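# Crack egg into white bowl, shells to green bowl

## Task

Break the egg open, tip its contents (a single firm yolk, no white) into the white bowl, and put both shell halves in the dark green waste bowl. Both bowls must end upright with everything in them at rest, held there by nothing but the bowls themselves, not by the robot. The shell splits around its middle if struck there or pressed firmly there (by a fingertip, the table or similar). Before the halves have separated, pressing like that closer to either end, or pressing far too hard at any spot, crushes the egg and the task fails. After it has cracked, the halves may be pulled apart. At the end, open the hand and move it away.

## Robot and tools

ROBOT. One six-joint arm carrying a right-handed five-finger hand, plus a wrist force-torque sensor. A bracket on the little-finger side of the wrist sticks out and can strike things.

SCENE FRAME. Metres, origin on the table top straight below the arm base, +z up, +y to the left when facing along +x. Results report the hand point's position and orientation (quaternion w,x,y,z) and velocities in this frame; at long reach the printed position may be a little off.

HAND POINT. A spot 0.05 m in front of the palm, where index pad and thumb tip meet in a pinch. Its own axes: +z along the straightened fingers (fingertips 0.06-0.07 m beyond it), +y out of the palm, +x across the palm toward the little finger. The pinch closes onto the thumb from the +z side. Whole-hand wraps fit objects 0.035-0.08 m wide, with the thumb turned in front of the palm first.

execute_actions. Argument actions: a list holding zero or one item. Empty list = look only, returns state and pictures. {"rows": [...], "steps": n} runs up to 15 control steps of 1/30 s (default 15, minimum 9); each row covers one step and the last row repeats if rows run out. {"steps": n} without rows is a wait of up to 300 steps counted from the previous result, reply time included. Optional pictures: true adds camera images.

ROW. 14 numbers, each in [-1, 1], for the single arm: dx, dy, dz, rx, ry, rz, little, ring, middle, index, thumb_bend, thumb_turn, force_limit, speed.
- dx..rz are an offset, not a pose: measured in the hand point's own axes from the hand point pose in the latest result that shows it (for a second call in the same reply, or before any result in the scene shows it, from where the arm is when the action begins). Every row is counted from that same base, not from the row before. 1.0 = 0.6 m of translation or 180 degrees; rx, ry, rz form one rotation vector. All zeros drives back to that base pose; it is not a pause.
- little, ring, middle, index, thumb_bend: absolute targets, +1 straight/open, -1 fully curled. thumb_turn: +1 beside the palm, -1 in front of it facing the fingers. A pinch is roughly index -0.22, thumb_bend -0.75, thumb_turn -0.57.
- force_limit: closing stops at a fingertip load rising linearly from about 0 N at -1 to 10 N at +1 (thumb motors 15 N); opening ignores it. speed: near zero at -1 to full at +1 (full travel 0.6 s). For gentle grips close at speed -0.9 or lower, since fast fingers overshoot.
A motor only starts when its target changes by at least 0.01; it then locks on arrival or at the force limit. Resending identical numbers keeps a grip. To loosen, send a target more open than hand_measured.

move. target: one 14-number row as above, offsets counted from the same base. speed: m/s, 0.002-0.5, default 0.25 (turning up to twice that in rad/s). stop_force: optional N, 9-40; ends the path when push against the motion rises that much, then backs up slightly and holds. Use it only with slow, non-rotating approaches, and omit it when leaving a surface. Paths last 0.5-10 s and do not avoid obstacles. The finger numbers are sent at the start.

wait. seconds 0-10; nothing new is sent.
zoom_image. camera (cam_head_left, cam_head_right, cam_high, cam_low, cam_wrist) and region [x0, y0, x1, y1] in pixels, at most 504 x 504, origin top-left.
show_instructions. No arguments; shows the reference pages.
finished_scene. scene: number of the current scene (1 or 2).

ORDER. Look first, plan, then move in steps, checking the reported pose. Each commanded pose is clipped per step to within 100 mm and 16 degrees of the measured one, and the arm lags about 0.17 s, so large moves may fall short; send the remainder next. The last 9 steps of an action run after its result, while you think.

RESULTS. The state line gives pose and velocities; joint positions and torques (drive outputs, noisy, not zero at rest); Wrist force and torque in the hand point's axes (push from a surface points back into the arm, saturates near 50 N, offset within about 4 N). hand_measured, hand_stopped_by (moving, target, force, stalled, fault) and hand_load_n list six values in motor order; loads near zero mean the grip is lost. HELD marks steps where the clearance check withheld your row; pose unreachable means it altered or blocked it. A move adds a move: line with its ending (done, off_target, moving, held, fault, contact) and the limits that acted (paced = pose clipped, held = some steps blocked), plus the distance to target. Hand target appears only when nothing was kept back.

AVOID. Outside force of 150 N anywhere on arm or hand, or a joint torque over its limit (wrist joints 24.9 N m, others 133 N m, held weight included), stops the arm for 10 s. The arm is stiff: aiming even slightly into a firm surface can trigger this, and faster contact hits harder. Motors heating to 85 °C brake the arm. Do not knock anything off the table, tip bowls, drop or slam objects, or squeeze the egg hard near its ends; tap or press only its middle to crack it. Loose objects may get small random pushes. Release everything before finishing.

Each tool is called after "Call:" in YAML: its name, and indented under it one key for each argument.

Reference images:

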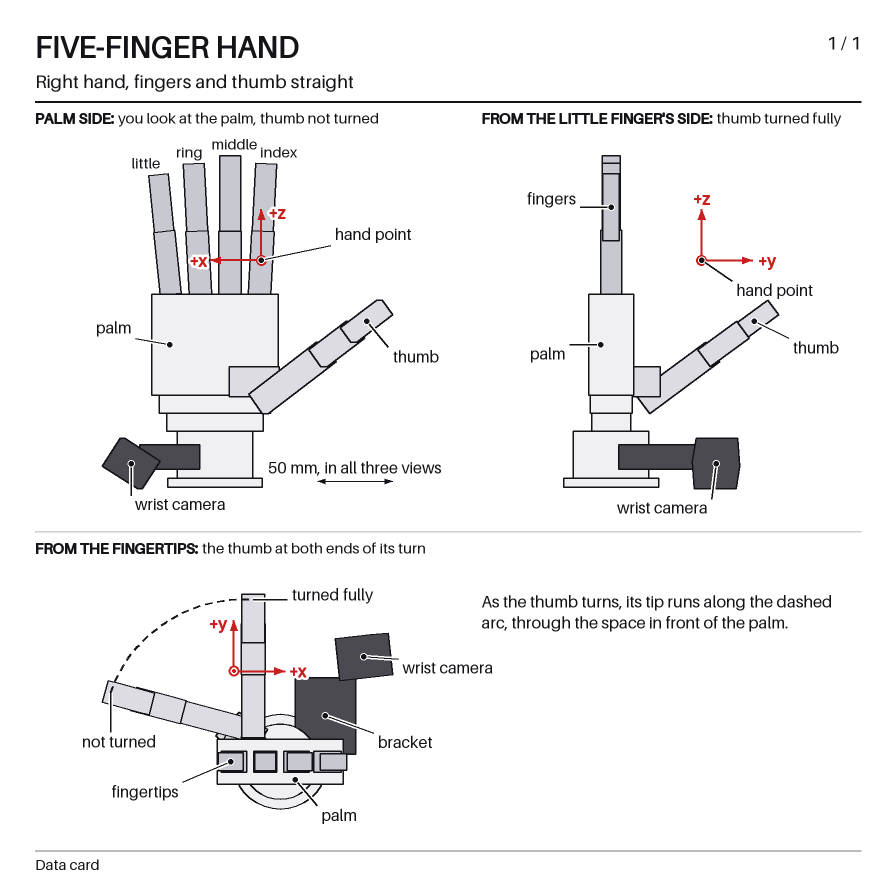

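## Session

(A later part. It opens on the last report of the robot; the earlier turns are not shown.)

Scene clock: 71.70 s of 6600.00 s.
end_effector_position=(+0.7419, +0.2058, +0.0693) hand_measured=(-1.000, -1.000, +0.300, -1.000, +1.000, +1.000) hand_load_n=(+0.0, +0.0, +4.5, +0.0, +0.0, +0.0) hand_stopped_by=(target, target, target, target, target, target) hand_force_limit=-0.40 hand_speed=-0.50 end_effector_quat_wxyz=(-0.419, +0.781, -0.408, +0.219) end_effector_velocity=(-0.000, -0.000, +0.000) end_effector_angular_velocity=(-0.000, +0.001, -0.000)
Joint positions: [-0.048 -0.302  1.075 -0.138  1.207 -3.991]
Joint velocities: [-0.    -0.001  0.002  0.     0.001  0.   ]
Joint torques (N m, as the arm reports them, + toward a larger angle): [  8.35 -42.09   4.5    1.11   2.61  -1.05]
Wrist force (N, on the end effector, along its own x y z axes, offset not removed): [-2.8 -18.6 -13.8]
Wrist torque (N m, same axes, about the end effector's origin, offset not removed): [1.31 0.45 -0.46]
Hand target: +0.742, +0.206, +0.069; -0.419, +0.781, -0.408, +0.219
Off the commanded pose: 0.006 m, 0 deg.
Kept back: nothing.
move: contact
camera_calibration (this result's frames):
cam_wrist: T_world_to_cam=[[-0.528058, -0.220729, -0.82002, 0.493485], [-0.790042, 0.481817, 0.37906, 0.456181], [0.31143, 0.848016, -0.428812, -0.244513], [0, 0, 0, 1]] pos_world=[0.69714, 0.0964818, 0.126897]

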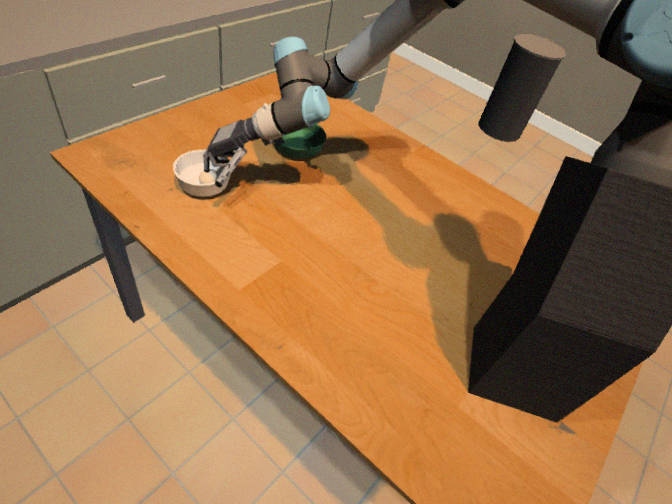

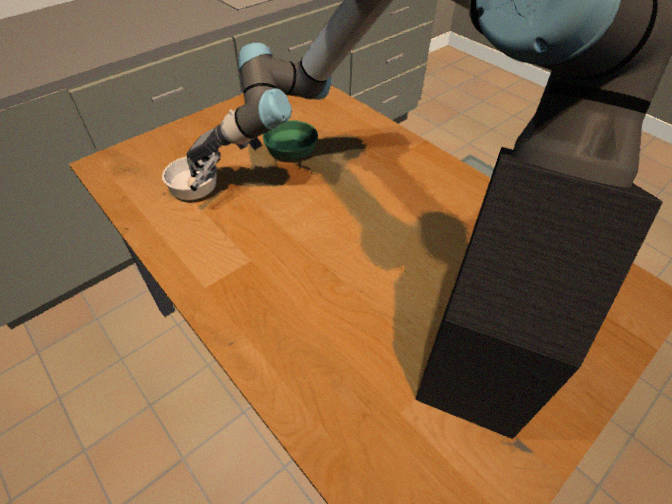

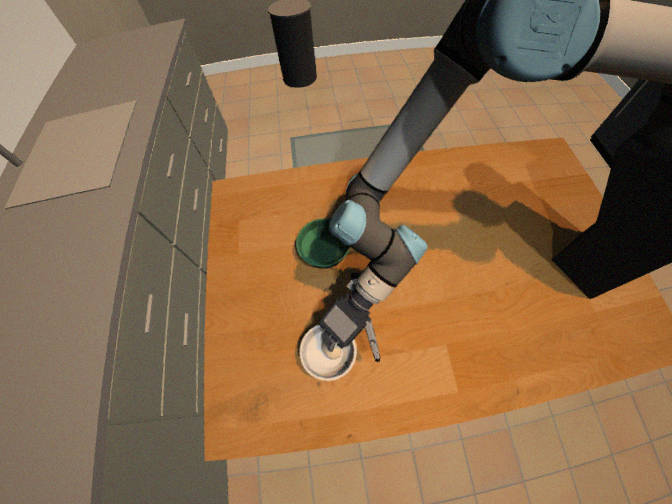

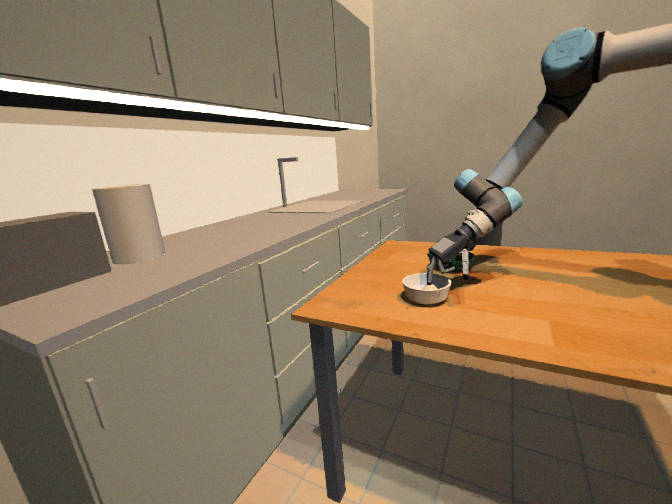

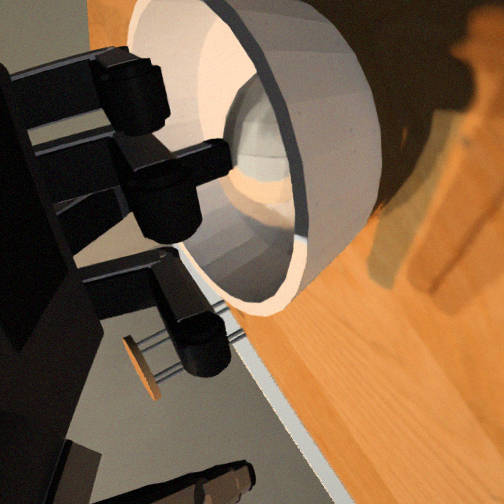

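On the seam. Press more.

Call:
move:
  target: [0,0.004,0.0027,0,0,0,-1,-1,0.3,-1,1,1,-0.4,-0.5]
  speed: 0.002
  stop_force: 10

Call:
zoom_image:
  camera: "cam_high"
  region: [290, 310, 370, 390]

Scene clock: 72.60 s of 6600.00 s.
end_effector_position=(+0.7419, +0.2058, +0.0689) hand_measured=(-1.000, -1.000, +0.300, -1.000, +1.000, +1.000) hand_load_n=(+0.0, +0.0, +6.0, +0.0, +0.0, +0.0) hand_stopped_by=(target, target, target, target, target, target) hand_force_limit=-0.40 hand_speed=-0.50 end_effector_quat_wxyz=(-0.419, +0.781, -0.408, +0.219) end_effector_velocity=(-0.000, -0.001, +0.001) end_effector_angular_velocity=(-0.001, +0.001, -0.001)
Joint positions: [-0.048 -0.301  1.074 -0.138  1.207 -3.991]
Joint velocities: [ 0.    -0.002  0.002  0.     0.001  0.   ]
Joint torques (N m, as the arm reports them, + toward a larger angle): [  9.21 -38.06   5.08   1.63   5.17  -0.86]
Wrist force (N, on the end effector, along its own x y z axes, offset not removed): [-3.3 -22.9 -15.0]
Wrist torque (N m, same axes, about the end effector's origin, offset not removed): [1.57 0.31 -0.59]
Hand target: +0.742, +0.206, +0.069; -0.419, +0.781, -0.408, +0.219
Off the commanded pose: 0.002 m, 0 deg.
Kept back: nothing.
move: contact
camera_calibration (this result's frames):
cam_wrist: T_world_to_cam=[[-0.527949, -0.220714, -0.820095, 0.493099], [-0.790112, 0.481757, 0.378991, 0.456423], [0.311438, 0.848054, -0.428731, -0.244739], [0, 0, 0, 1]] pos_world=[0.697177, 0.0965004, 0.12648]

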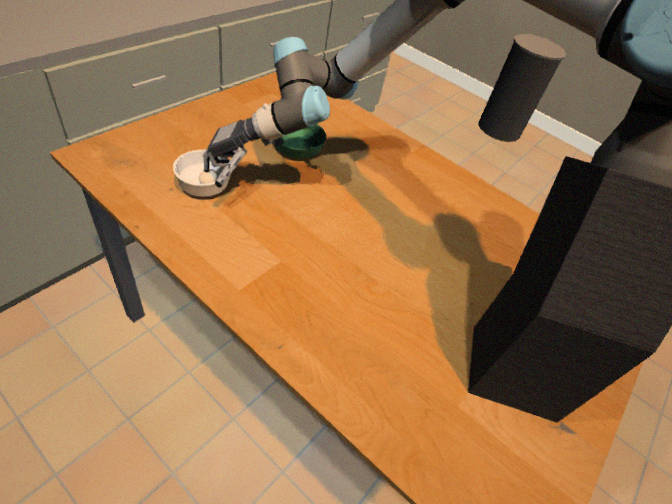

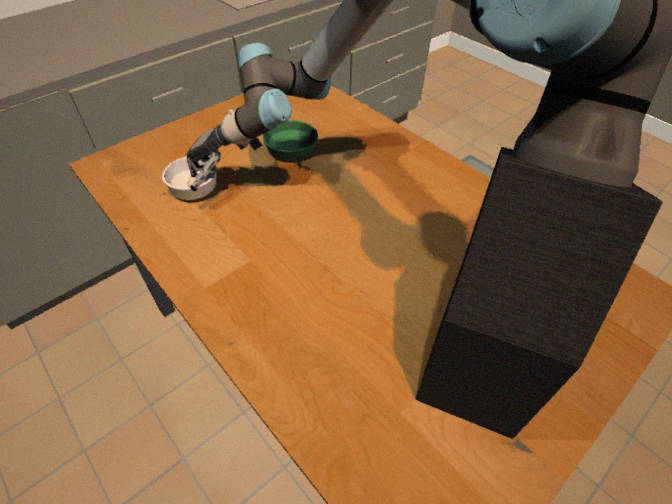

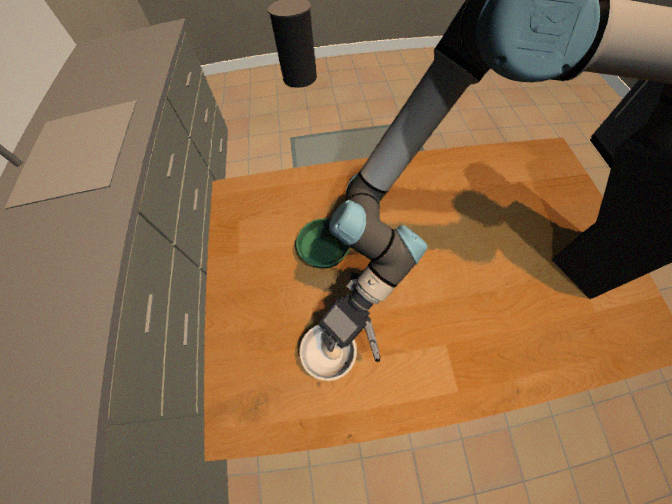

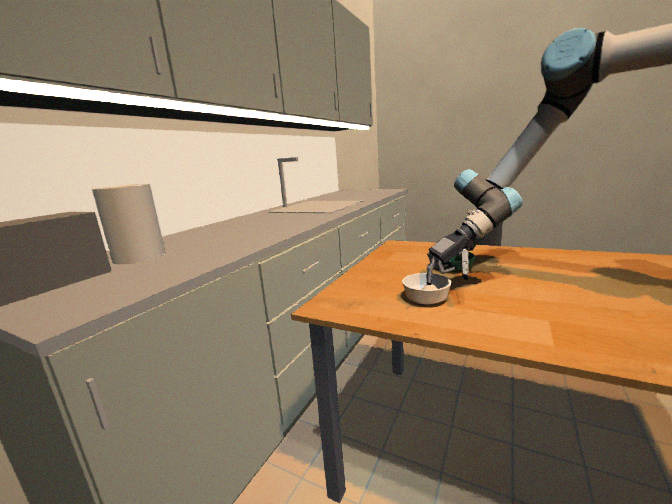

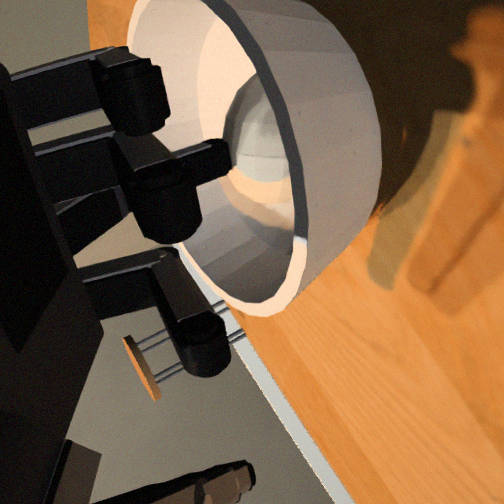

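Region (290, 310, 370, 390) of cam_high's 672x504 image, scaled by 6.300, with more detail than that image has.

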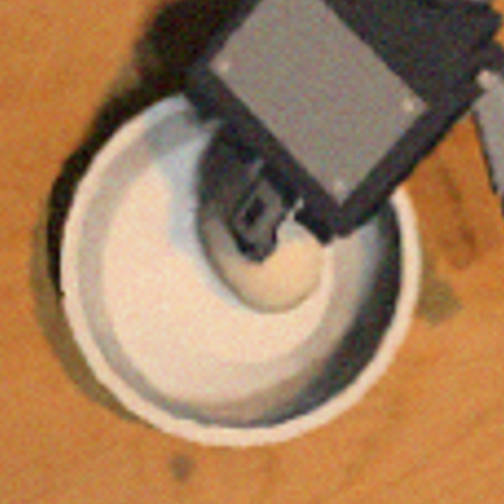

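Call:
move:
  target: [0,0.004,0.0027,0,0,0,-1,-1,0.3,-1,1,1,-0.4,-0.5]
  speed: 0.002
  stop_force: 11

Call:
zoom_image:
  camera: "cam_wrist"
  region: [180, 50, 340, 240]

Scene clock: 73.90 s of 6600.00 s.
end_effector_position=(+0.7420, +0.2058, +0.0680) hand_measured=(-1.000, -1.000, +0.302, -1.000, +1.000, +1.000) hand_load_n=(+0.0, +0.0, +8.5, +0.0, +0.0, +0.0) hand_stopped_by=(target, target, target, target, target, target) hand_force_limit=-0.40 hand_speed=-0.50 end_effector_quat_wxyz=(-0.419, +0.781, -0.408, +0.220) end_effector_velocity=(-0.001, +0.000, +0.000) end_effector_angular_velocity=(+0.000, +0.001, +0.001)
Joint positions: [-0.049 -0.299  1.073 -0.138  1.206 -3.991]
Joint velocities: [-0.    -0.001  0.002 -0.    -0.    -0.   ]
Joint torques (N m, as the arm reports them, + toward a larger angle): [  3.72 -30.48   8.84   3.05   6.81  -1.28]
Wrist force (N, on the end effector, along its own x y z axes, offset not removed): [2.9 -34.5 -25.1]
Wrist torque (N m, same axes, about the end effector's origin, offset not removed): [1.82 0.48 -0.57]
Hand target: +0.742, +0.206, +0.068; -0.419, +0.781, -0.408, +0.219
Off the commanded pose: 0.002 m, 0 deg.
Kept back: nothing.
move: contact
camera_calibration (this result's frames):
cam_wrist: T_world_to_cam=[[-0.527841, -0.220681, -0.820173, 0.492395], [-0.790142, 0.481795, 0.378879, 0.456816], [0.311543, 0.848041, -0.428681, -0.245187], [0, 0, 0, 1]] pos_world=[0.697242, 0.0964993, 0.125664]

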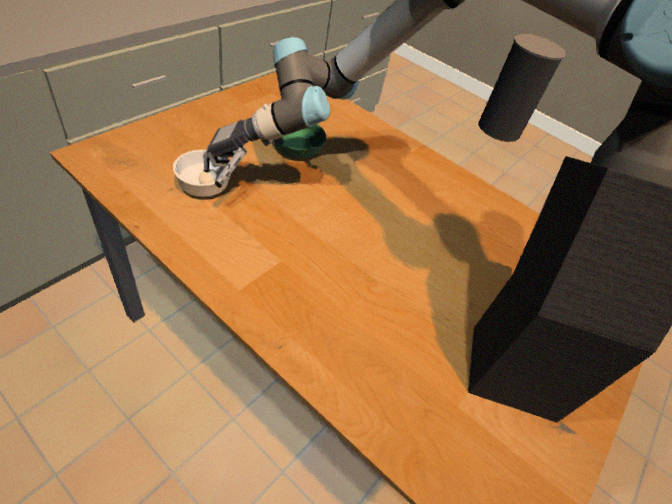

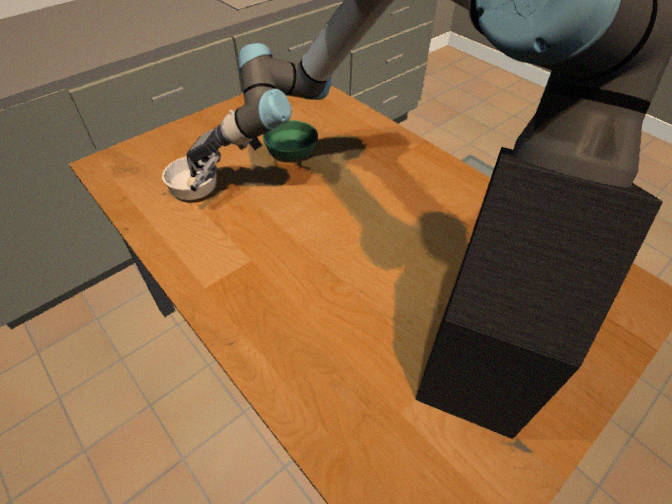

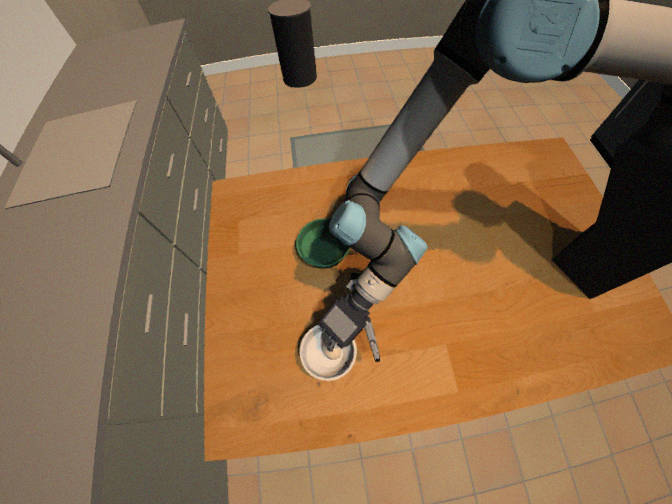

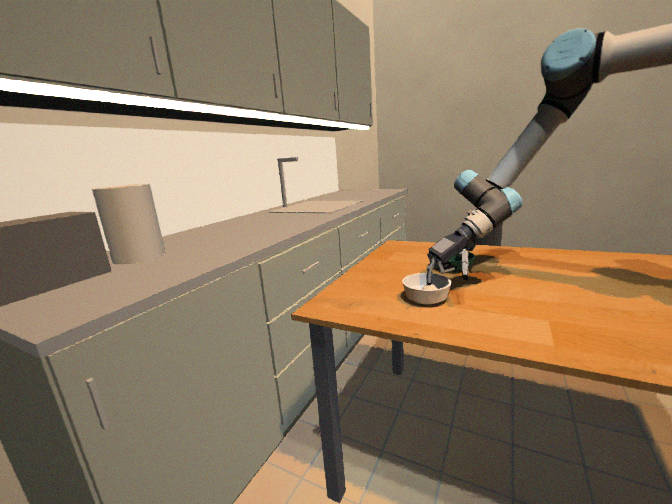

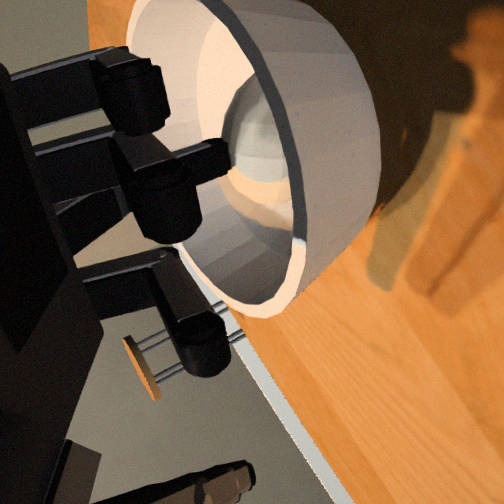

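Region (180, 50, 340, 240) of cam_wrist's 504x504 image, scaled by 2.653, with more detail than that image has; it fills the left 424 columns of this view, and the rest is white.

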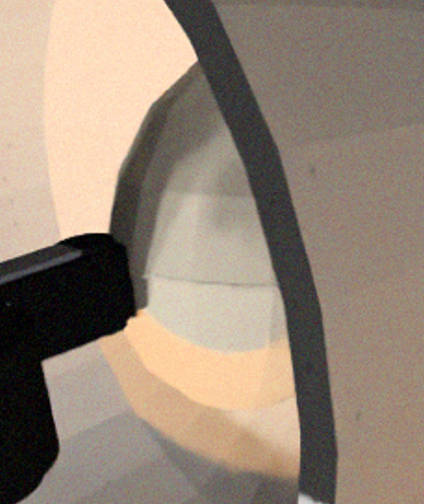

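Call:
move:
  target: [0,-0.07,0,0,0,0,-1,-1,0.3,-1,1,1,-0.4,-0.5]
  speed: 0.03

Call:
zoom_image:
  camera: "cam_wrist"
  region: [250, 30, 450, 230]

Scene clock: 75.93 s of 6600.00 s.
end_effector_position=(+0.7609, +0.2190, +0.1028) hand_measured=(-1.000, -1.000, +0.300, -1.000, +1.000, +1.000) hand_load_n=(+0.0, +0.0, +0.0, +0.0, +0.0, +0.0) hand_stopped_by=(target, target, target, target, target, target) hand_force_limit=-0.40 hand_speed=-0.50 end_effector_quat_wxyz=(-0.419, +0.781, -0.408, +0.220) end_effector_velocity=(+0.001, +0.001, +0.002) end_effector_angular_velocity=(-0.000, +0.001, +0.000)
Joint positions: [-0.003 -0.326  1.036 -0.084  1.243 -3.962]
Joint velocities: [ 0.003 -0.001 -0.003  0.004  0.003  0.001]
Joint torques (N m, as the arm reports them, + toward a larger angle): [ 39.93 -55.2  -13.62   2.42   1.51   1.81]
Wrist force (N, on the end effector, along its own x y z axes, offset not removed): [-1.9 1.5 -1.6]
Wrist torque (N m, same axes, about the end effector's origin, offset not removed): [0.25 0.33 -0.14]
Hand target: +0.761, +0.219, +0.103; -0.419, +0.781, -0.408, +0.220
Off the commanded pose: 0.000 m, 0 deg.
Kept back: nothing.
move: done
camera_calibration (this result's frames):
cam_wrist: T_world_to_cam=[[-0.527809, -0.220613, -0.820212, 0.533798], [-0.79014, 0.48181, 0.378865, 0.452236], [0.311604, 0.84805, -0.428619, -0.247392], [0, 0, 0, 1]] pos_world=[0.716162, 0.109672, 0.160454]

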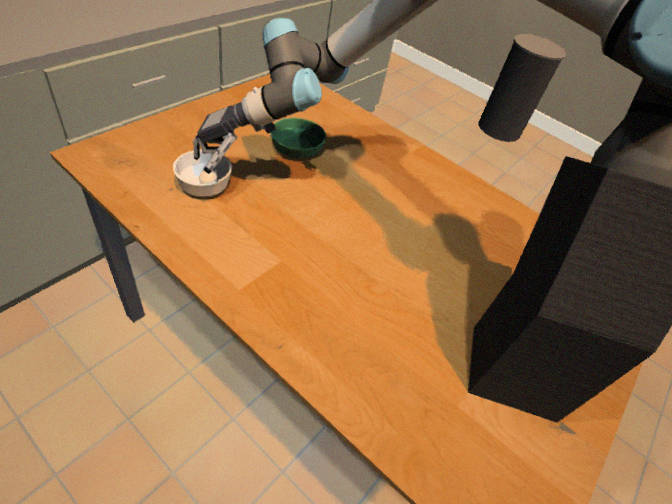

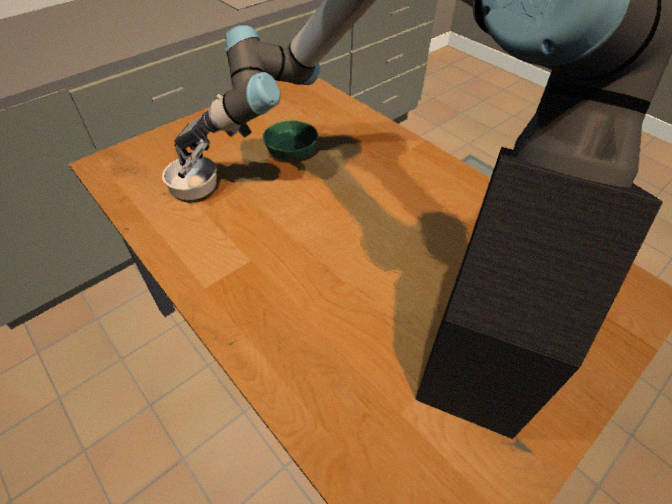

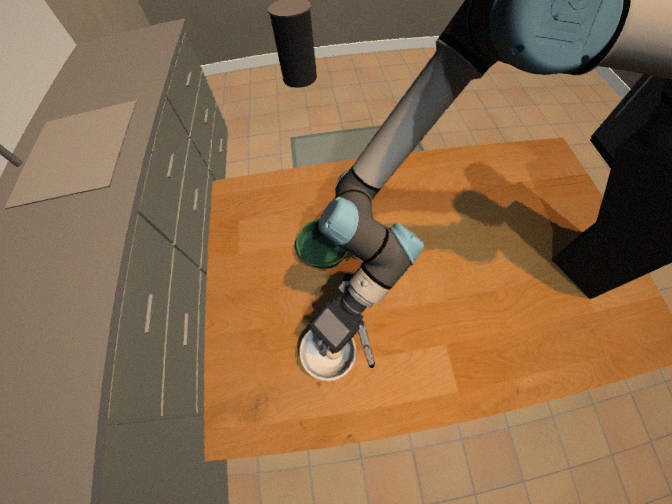

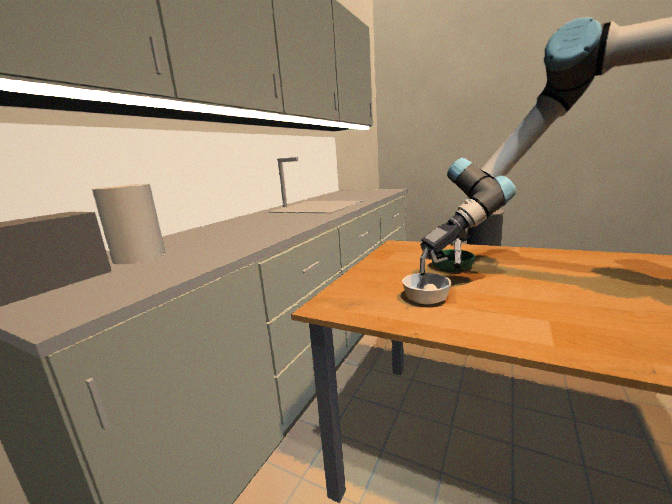

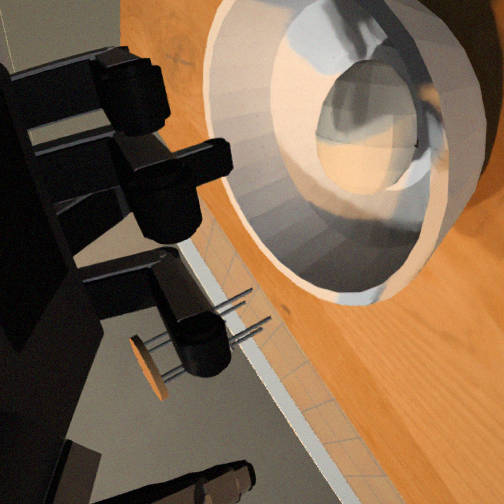

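Region (250, 30, 450, 230) of cam_wrist's 504x504 image, scaled by 2.520, with more detail than that image has.

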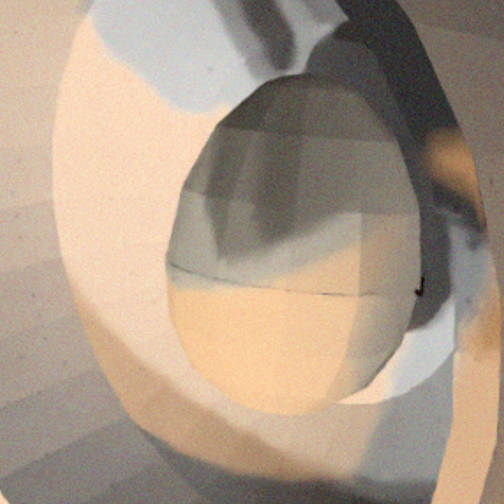

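Call:
move:
  target: [0.012,-0.022,0.033,0,0,0,-1,0.1,0.15,0.15,0.75,-1,-0.4,0]
  speed: 0.05

Call:
move:
  target: [0,0.09,0.06,0,0,0,-1,0.1,0.15,0.15,0.75,-1,-0.4,0]
  speed: 0.03
  stop_force: 9

Call:
zoom_image:
  camera: "cam_head_left"
  region: [160, 130, 250, 200]

Scene clock: 78.23 s of 6600.00 s.
end_effector_position=(+0.7846, +0.2267, +0.1029) hand_measured=(-1.000, +0.100, +0.150, +0.150, +0.750, -1.000) hand_load_n=(+0.0, +0.0, +0.0, +0.0, +0.0, +0.0) hand_stopped_by=(target, target, target, target, target, target) hand_force_limit=-0.40 hand_speed=0.00 end_effector_quat_wxyz=(-0.419, +0.781, -0.408, +0.220) end_effector_velocity=(-0.001, +0.001, -0.002) end_effector_angular_velocity=(-0.000, +0.002, -0.000)
Joint positions: [ 0.014 -0.275  0.912 -0.015  1.257 -3.952]
Joint velocities: [-0.     0.002  0.    -0.001  0.001  0.   ]
Joint torques (N m, as the arm reports them, + toward a larger angle): [ 42.21 -43.32 -14.88   2.46   1.43   1.66]
Wrist force (N, on the end effector, along its own x y z axes, offset not removed): [0.3 0.6 -1.9]
Wrist torque (N m, same axes, about the end effector's origin, offset not removed): [0.18 -0.19 0.06]
Hand target: +0.785, +0.227, +0.103; -0.419, +0.781, -0.408, +0.220
Off the commanded pose: 0.000 m, 0 deg.
Kept back: nothing.
move: done
camera_calibration (this result's frames):
cam_wrist: T_world_to_cam=[[-0.527803, -0.220591, -0.820222, 0.548019], [-0.790137, 0.481814, 0.378865, 0.467162], [0.31162, 0.848054, -0.4286, -0.261286], [0, 0, 0, 1]] pos_world=[0.73979, 0.117388, 0.160519]

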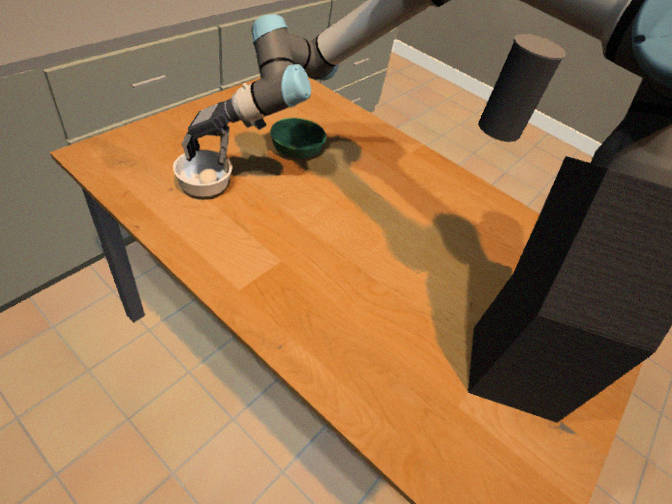

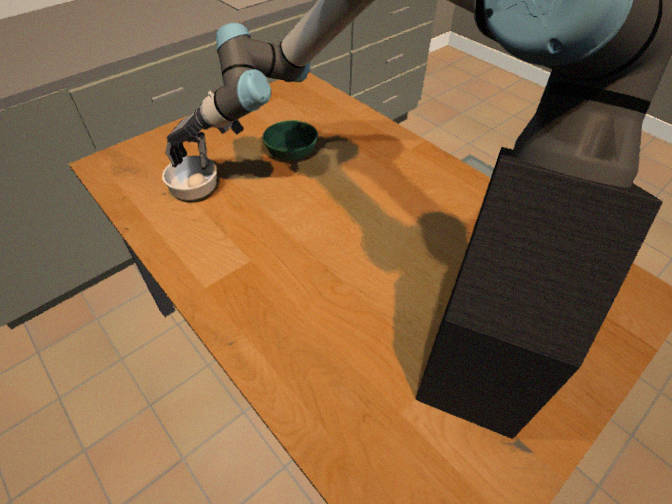

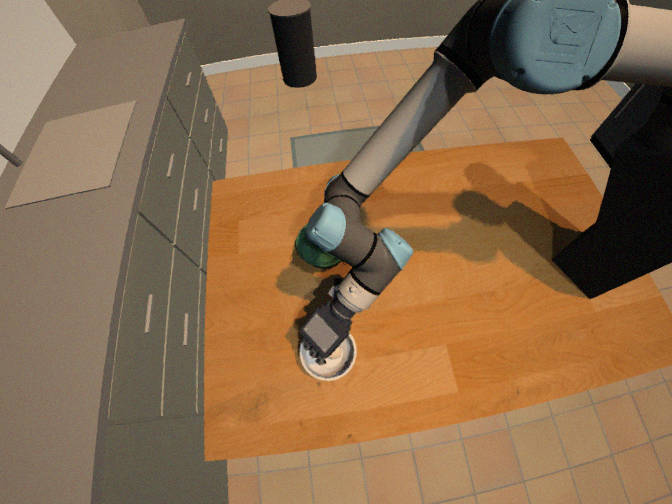

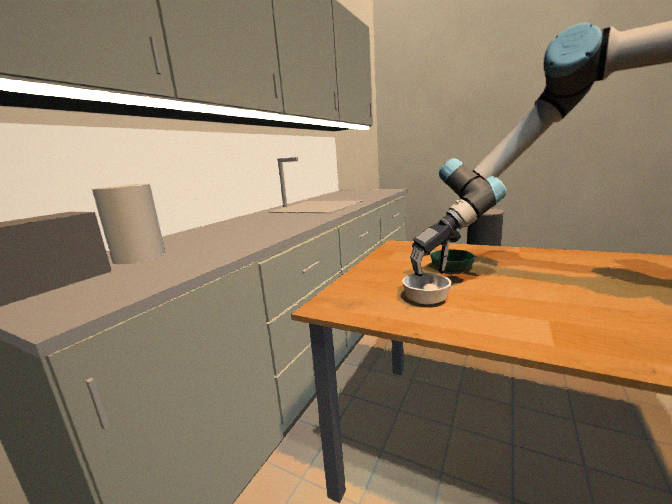

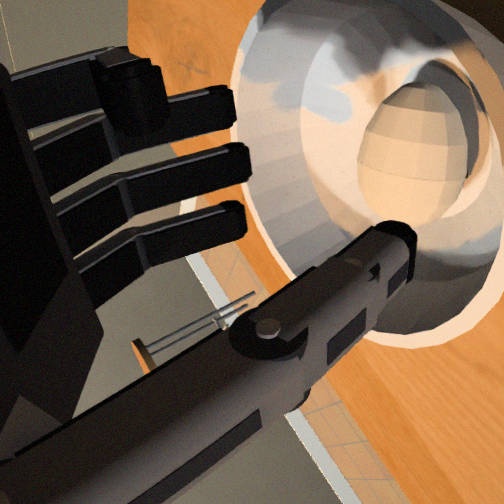

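Scene clock: 80.73 s of 6600.00 s.
end_effector_position=(+0.7847, +0.2268, +0.0383) hand_measured=(-1.000, +0.100, +0.150, +0.150, +0.748, -1.000) hand_load_n=(+0.0, +0.0, +0.0, +0.0, -2.0, -0.5) hand_stopped_by=(target, target, target, target, target, target) hand_force_limit=-0.40 hand_speed=0.00 end_effector_quat_wxyz=(-0.419, +0.781, -0.408, +0.220) end_effector_velocity=(-0.001, +0.000, -0.003) end_effector_angular_velocity=(+0.000, +0.002, +0.001)
Joint positions: [-0.025 -0.137  0.775 -0.008  1.226 -3.976]
Joint velocities: [-0.002  0.007 -0.007  0.002 -0.001 -0.001]
Joint torques (N m, as the arm reports them, + toward a larger angle): [ 11.74 -38.4  -12.31   2.94  -2.08  -1.16]
Wrist force (N, on the end effector, along its own x y z axes, offset not removed): [-1.1 -7.2 -3.8]
Wrist torque (N m, same axes, about the end effector's origin, offset not removed): [-0.33 0.19 -0.16]
Hand target: +0.785, +0.227, +0.038; -0.419, +0.781, -0.408, +0.220
Off the commanded pose: 0.000 m, 0 deg.
Kept back: nothing.
move: done
camera_calibration (this result's frames):
cam_wrist: T_world_to_cam=[[-0.527749, -0.220631, -0.820246, 0.495096], [-0.790165, 0.481824, 0.378794, 0.491664], [0.311641, 0.848038, -0.428617, -0.28914], [0, 0, 0, 1]] pos_world=[0.73989, 0.11754, 0.0959306]

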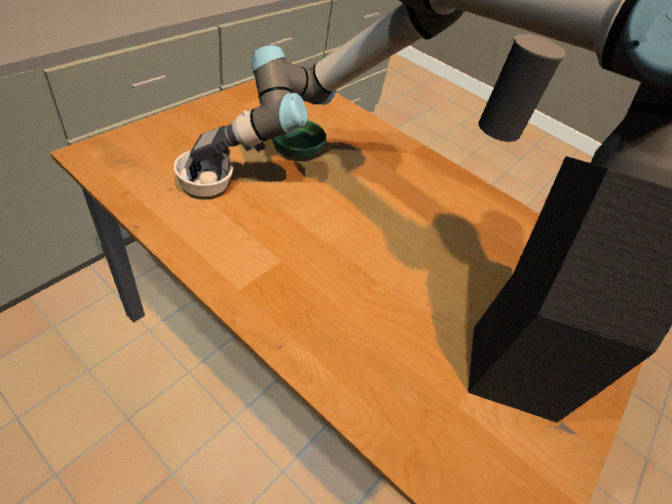

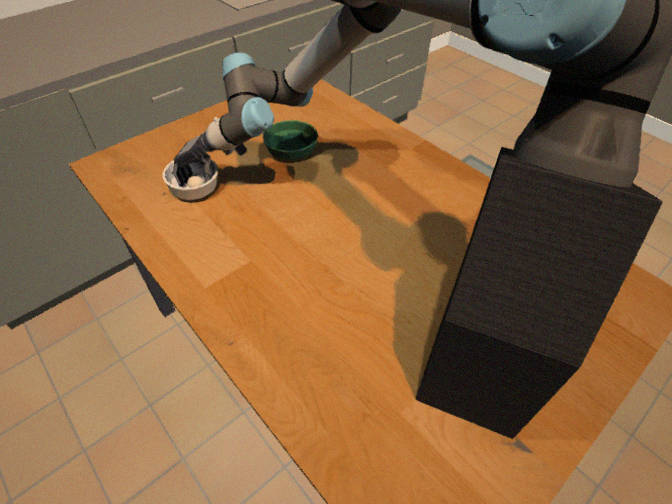

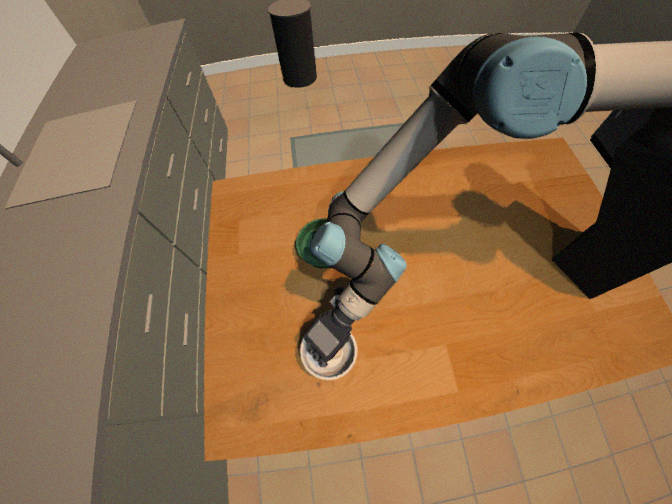

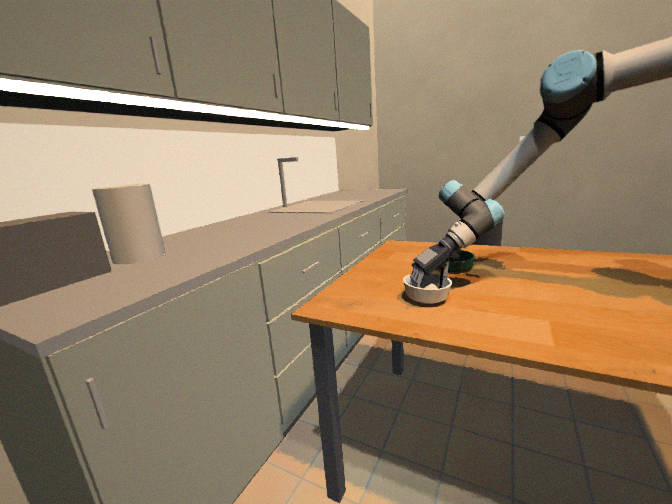

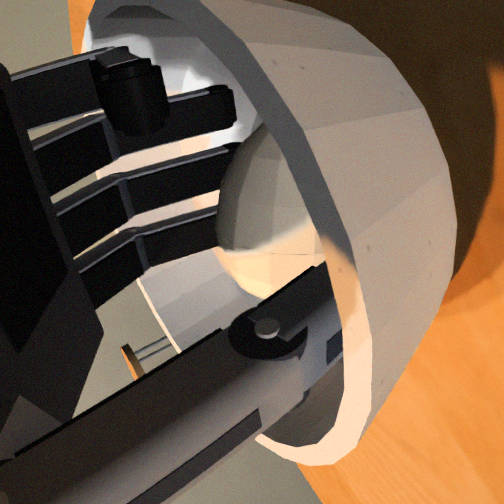

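Region (160, 130, 250, 200) of cam_head_left's 672x504 image, scaled by 5.600, with more detail than that image has.

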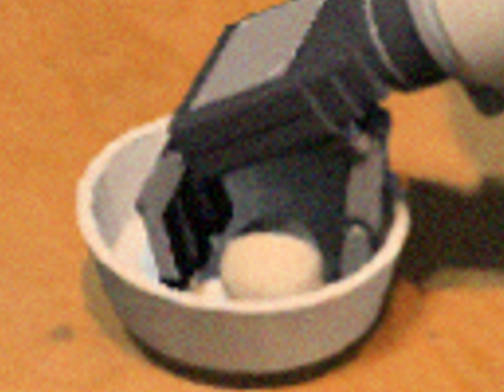

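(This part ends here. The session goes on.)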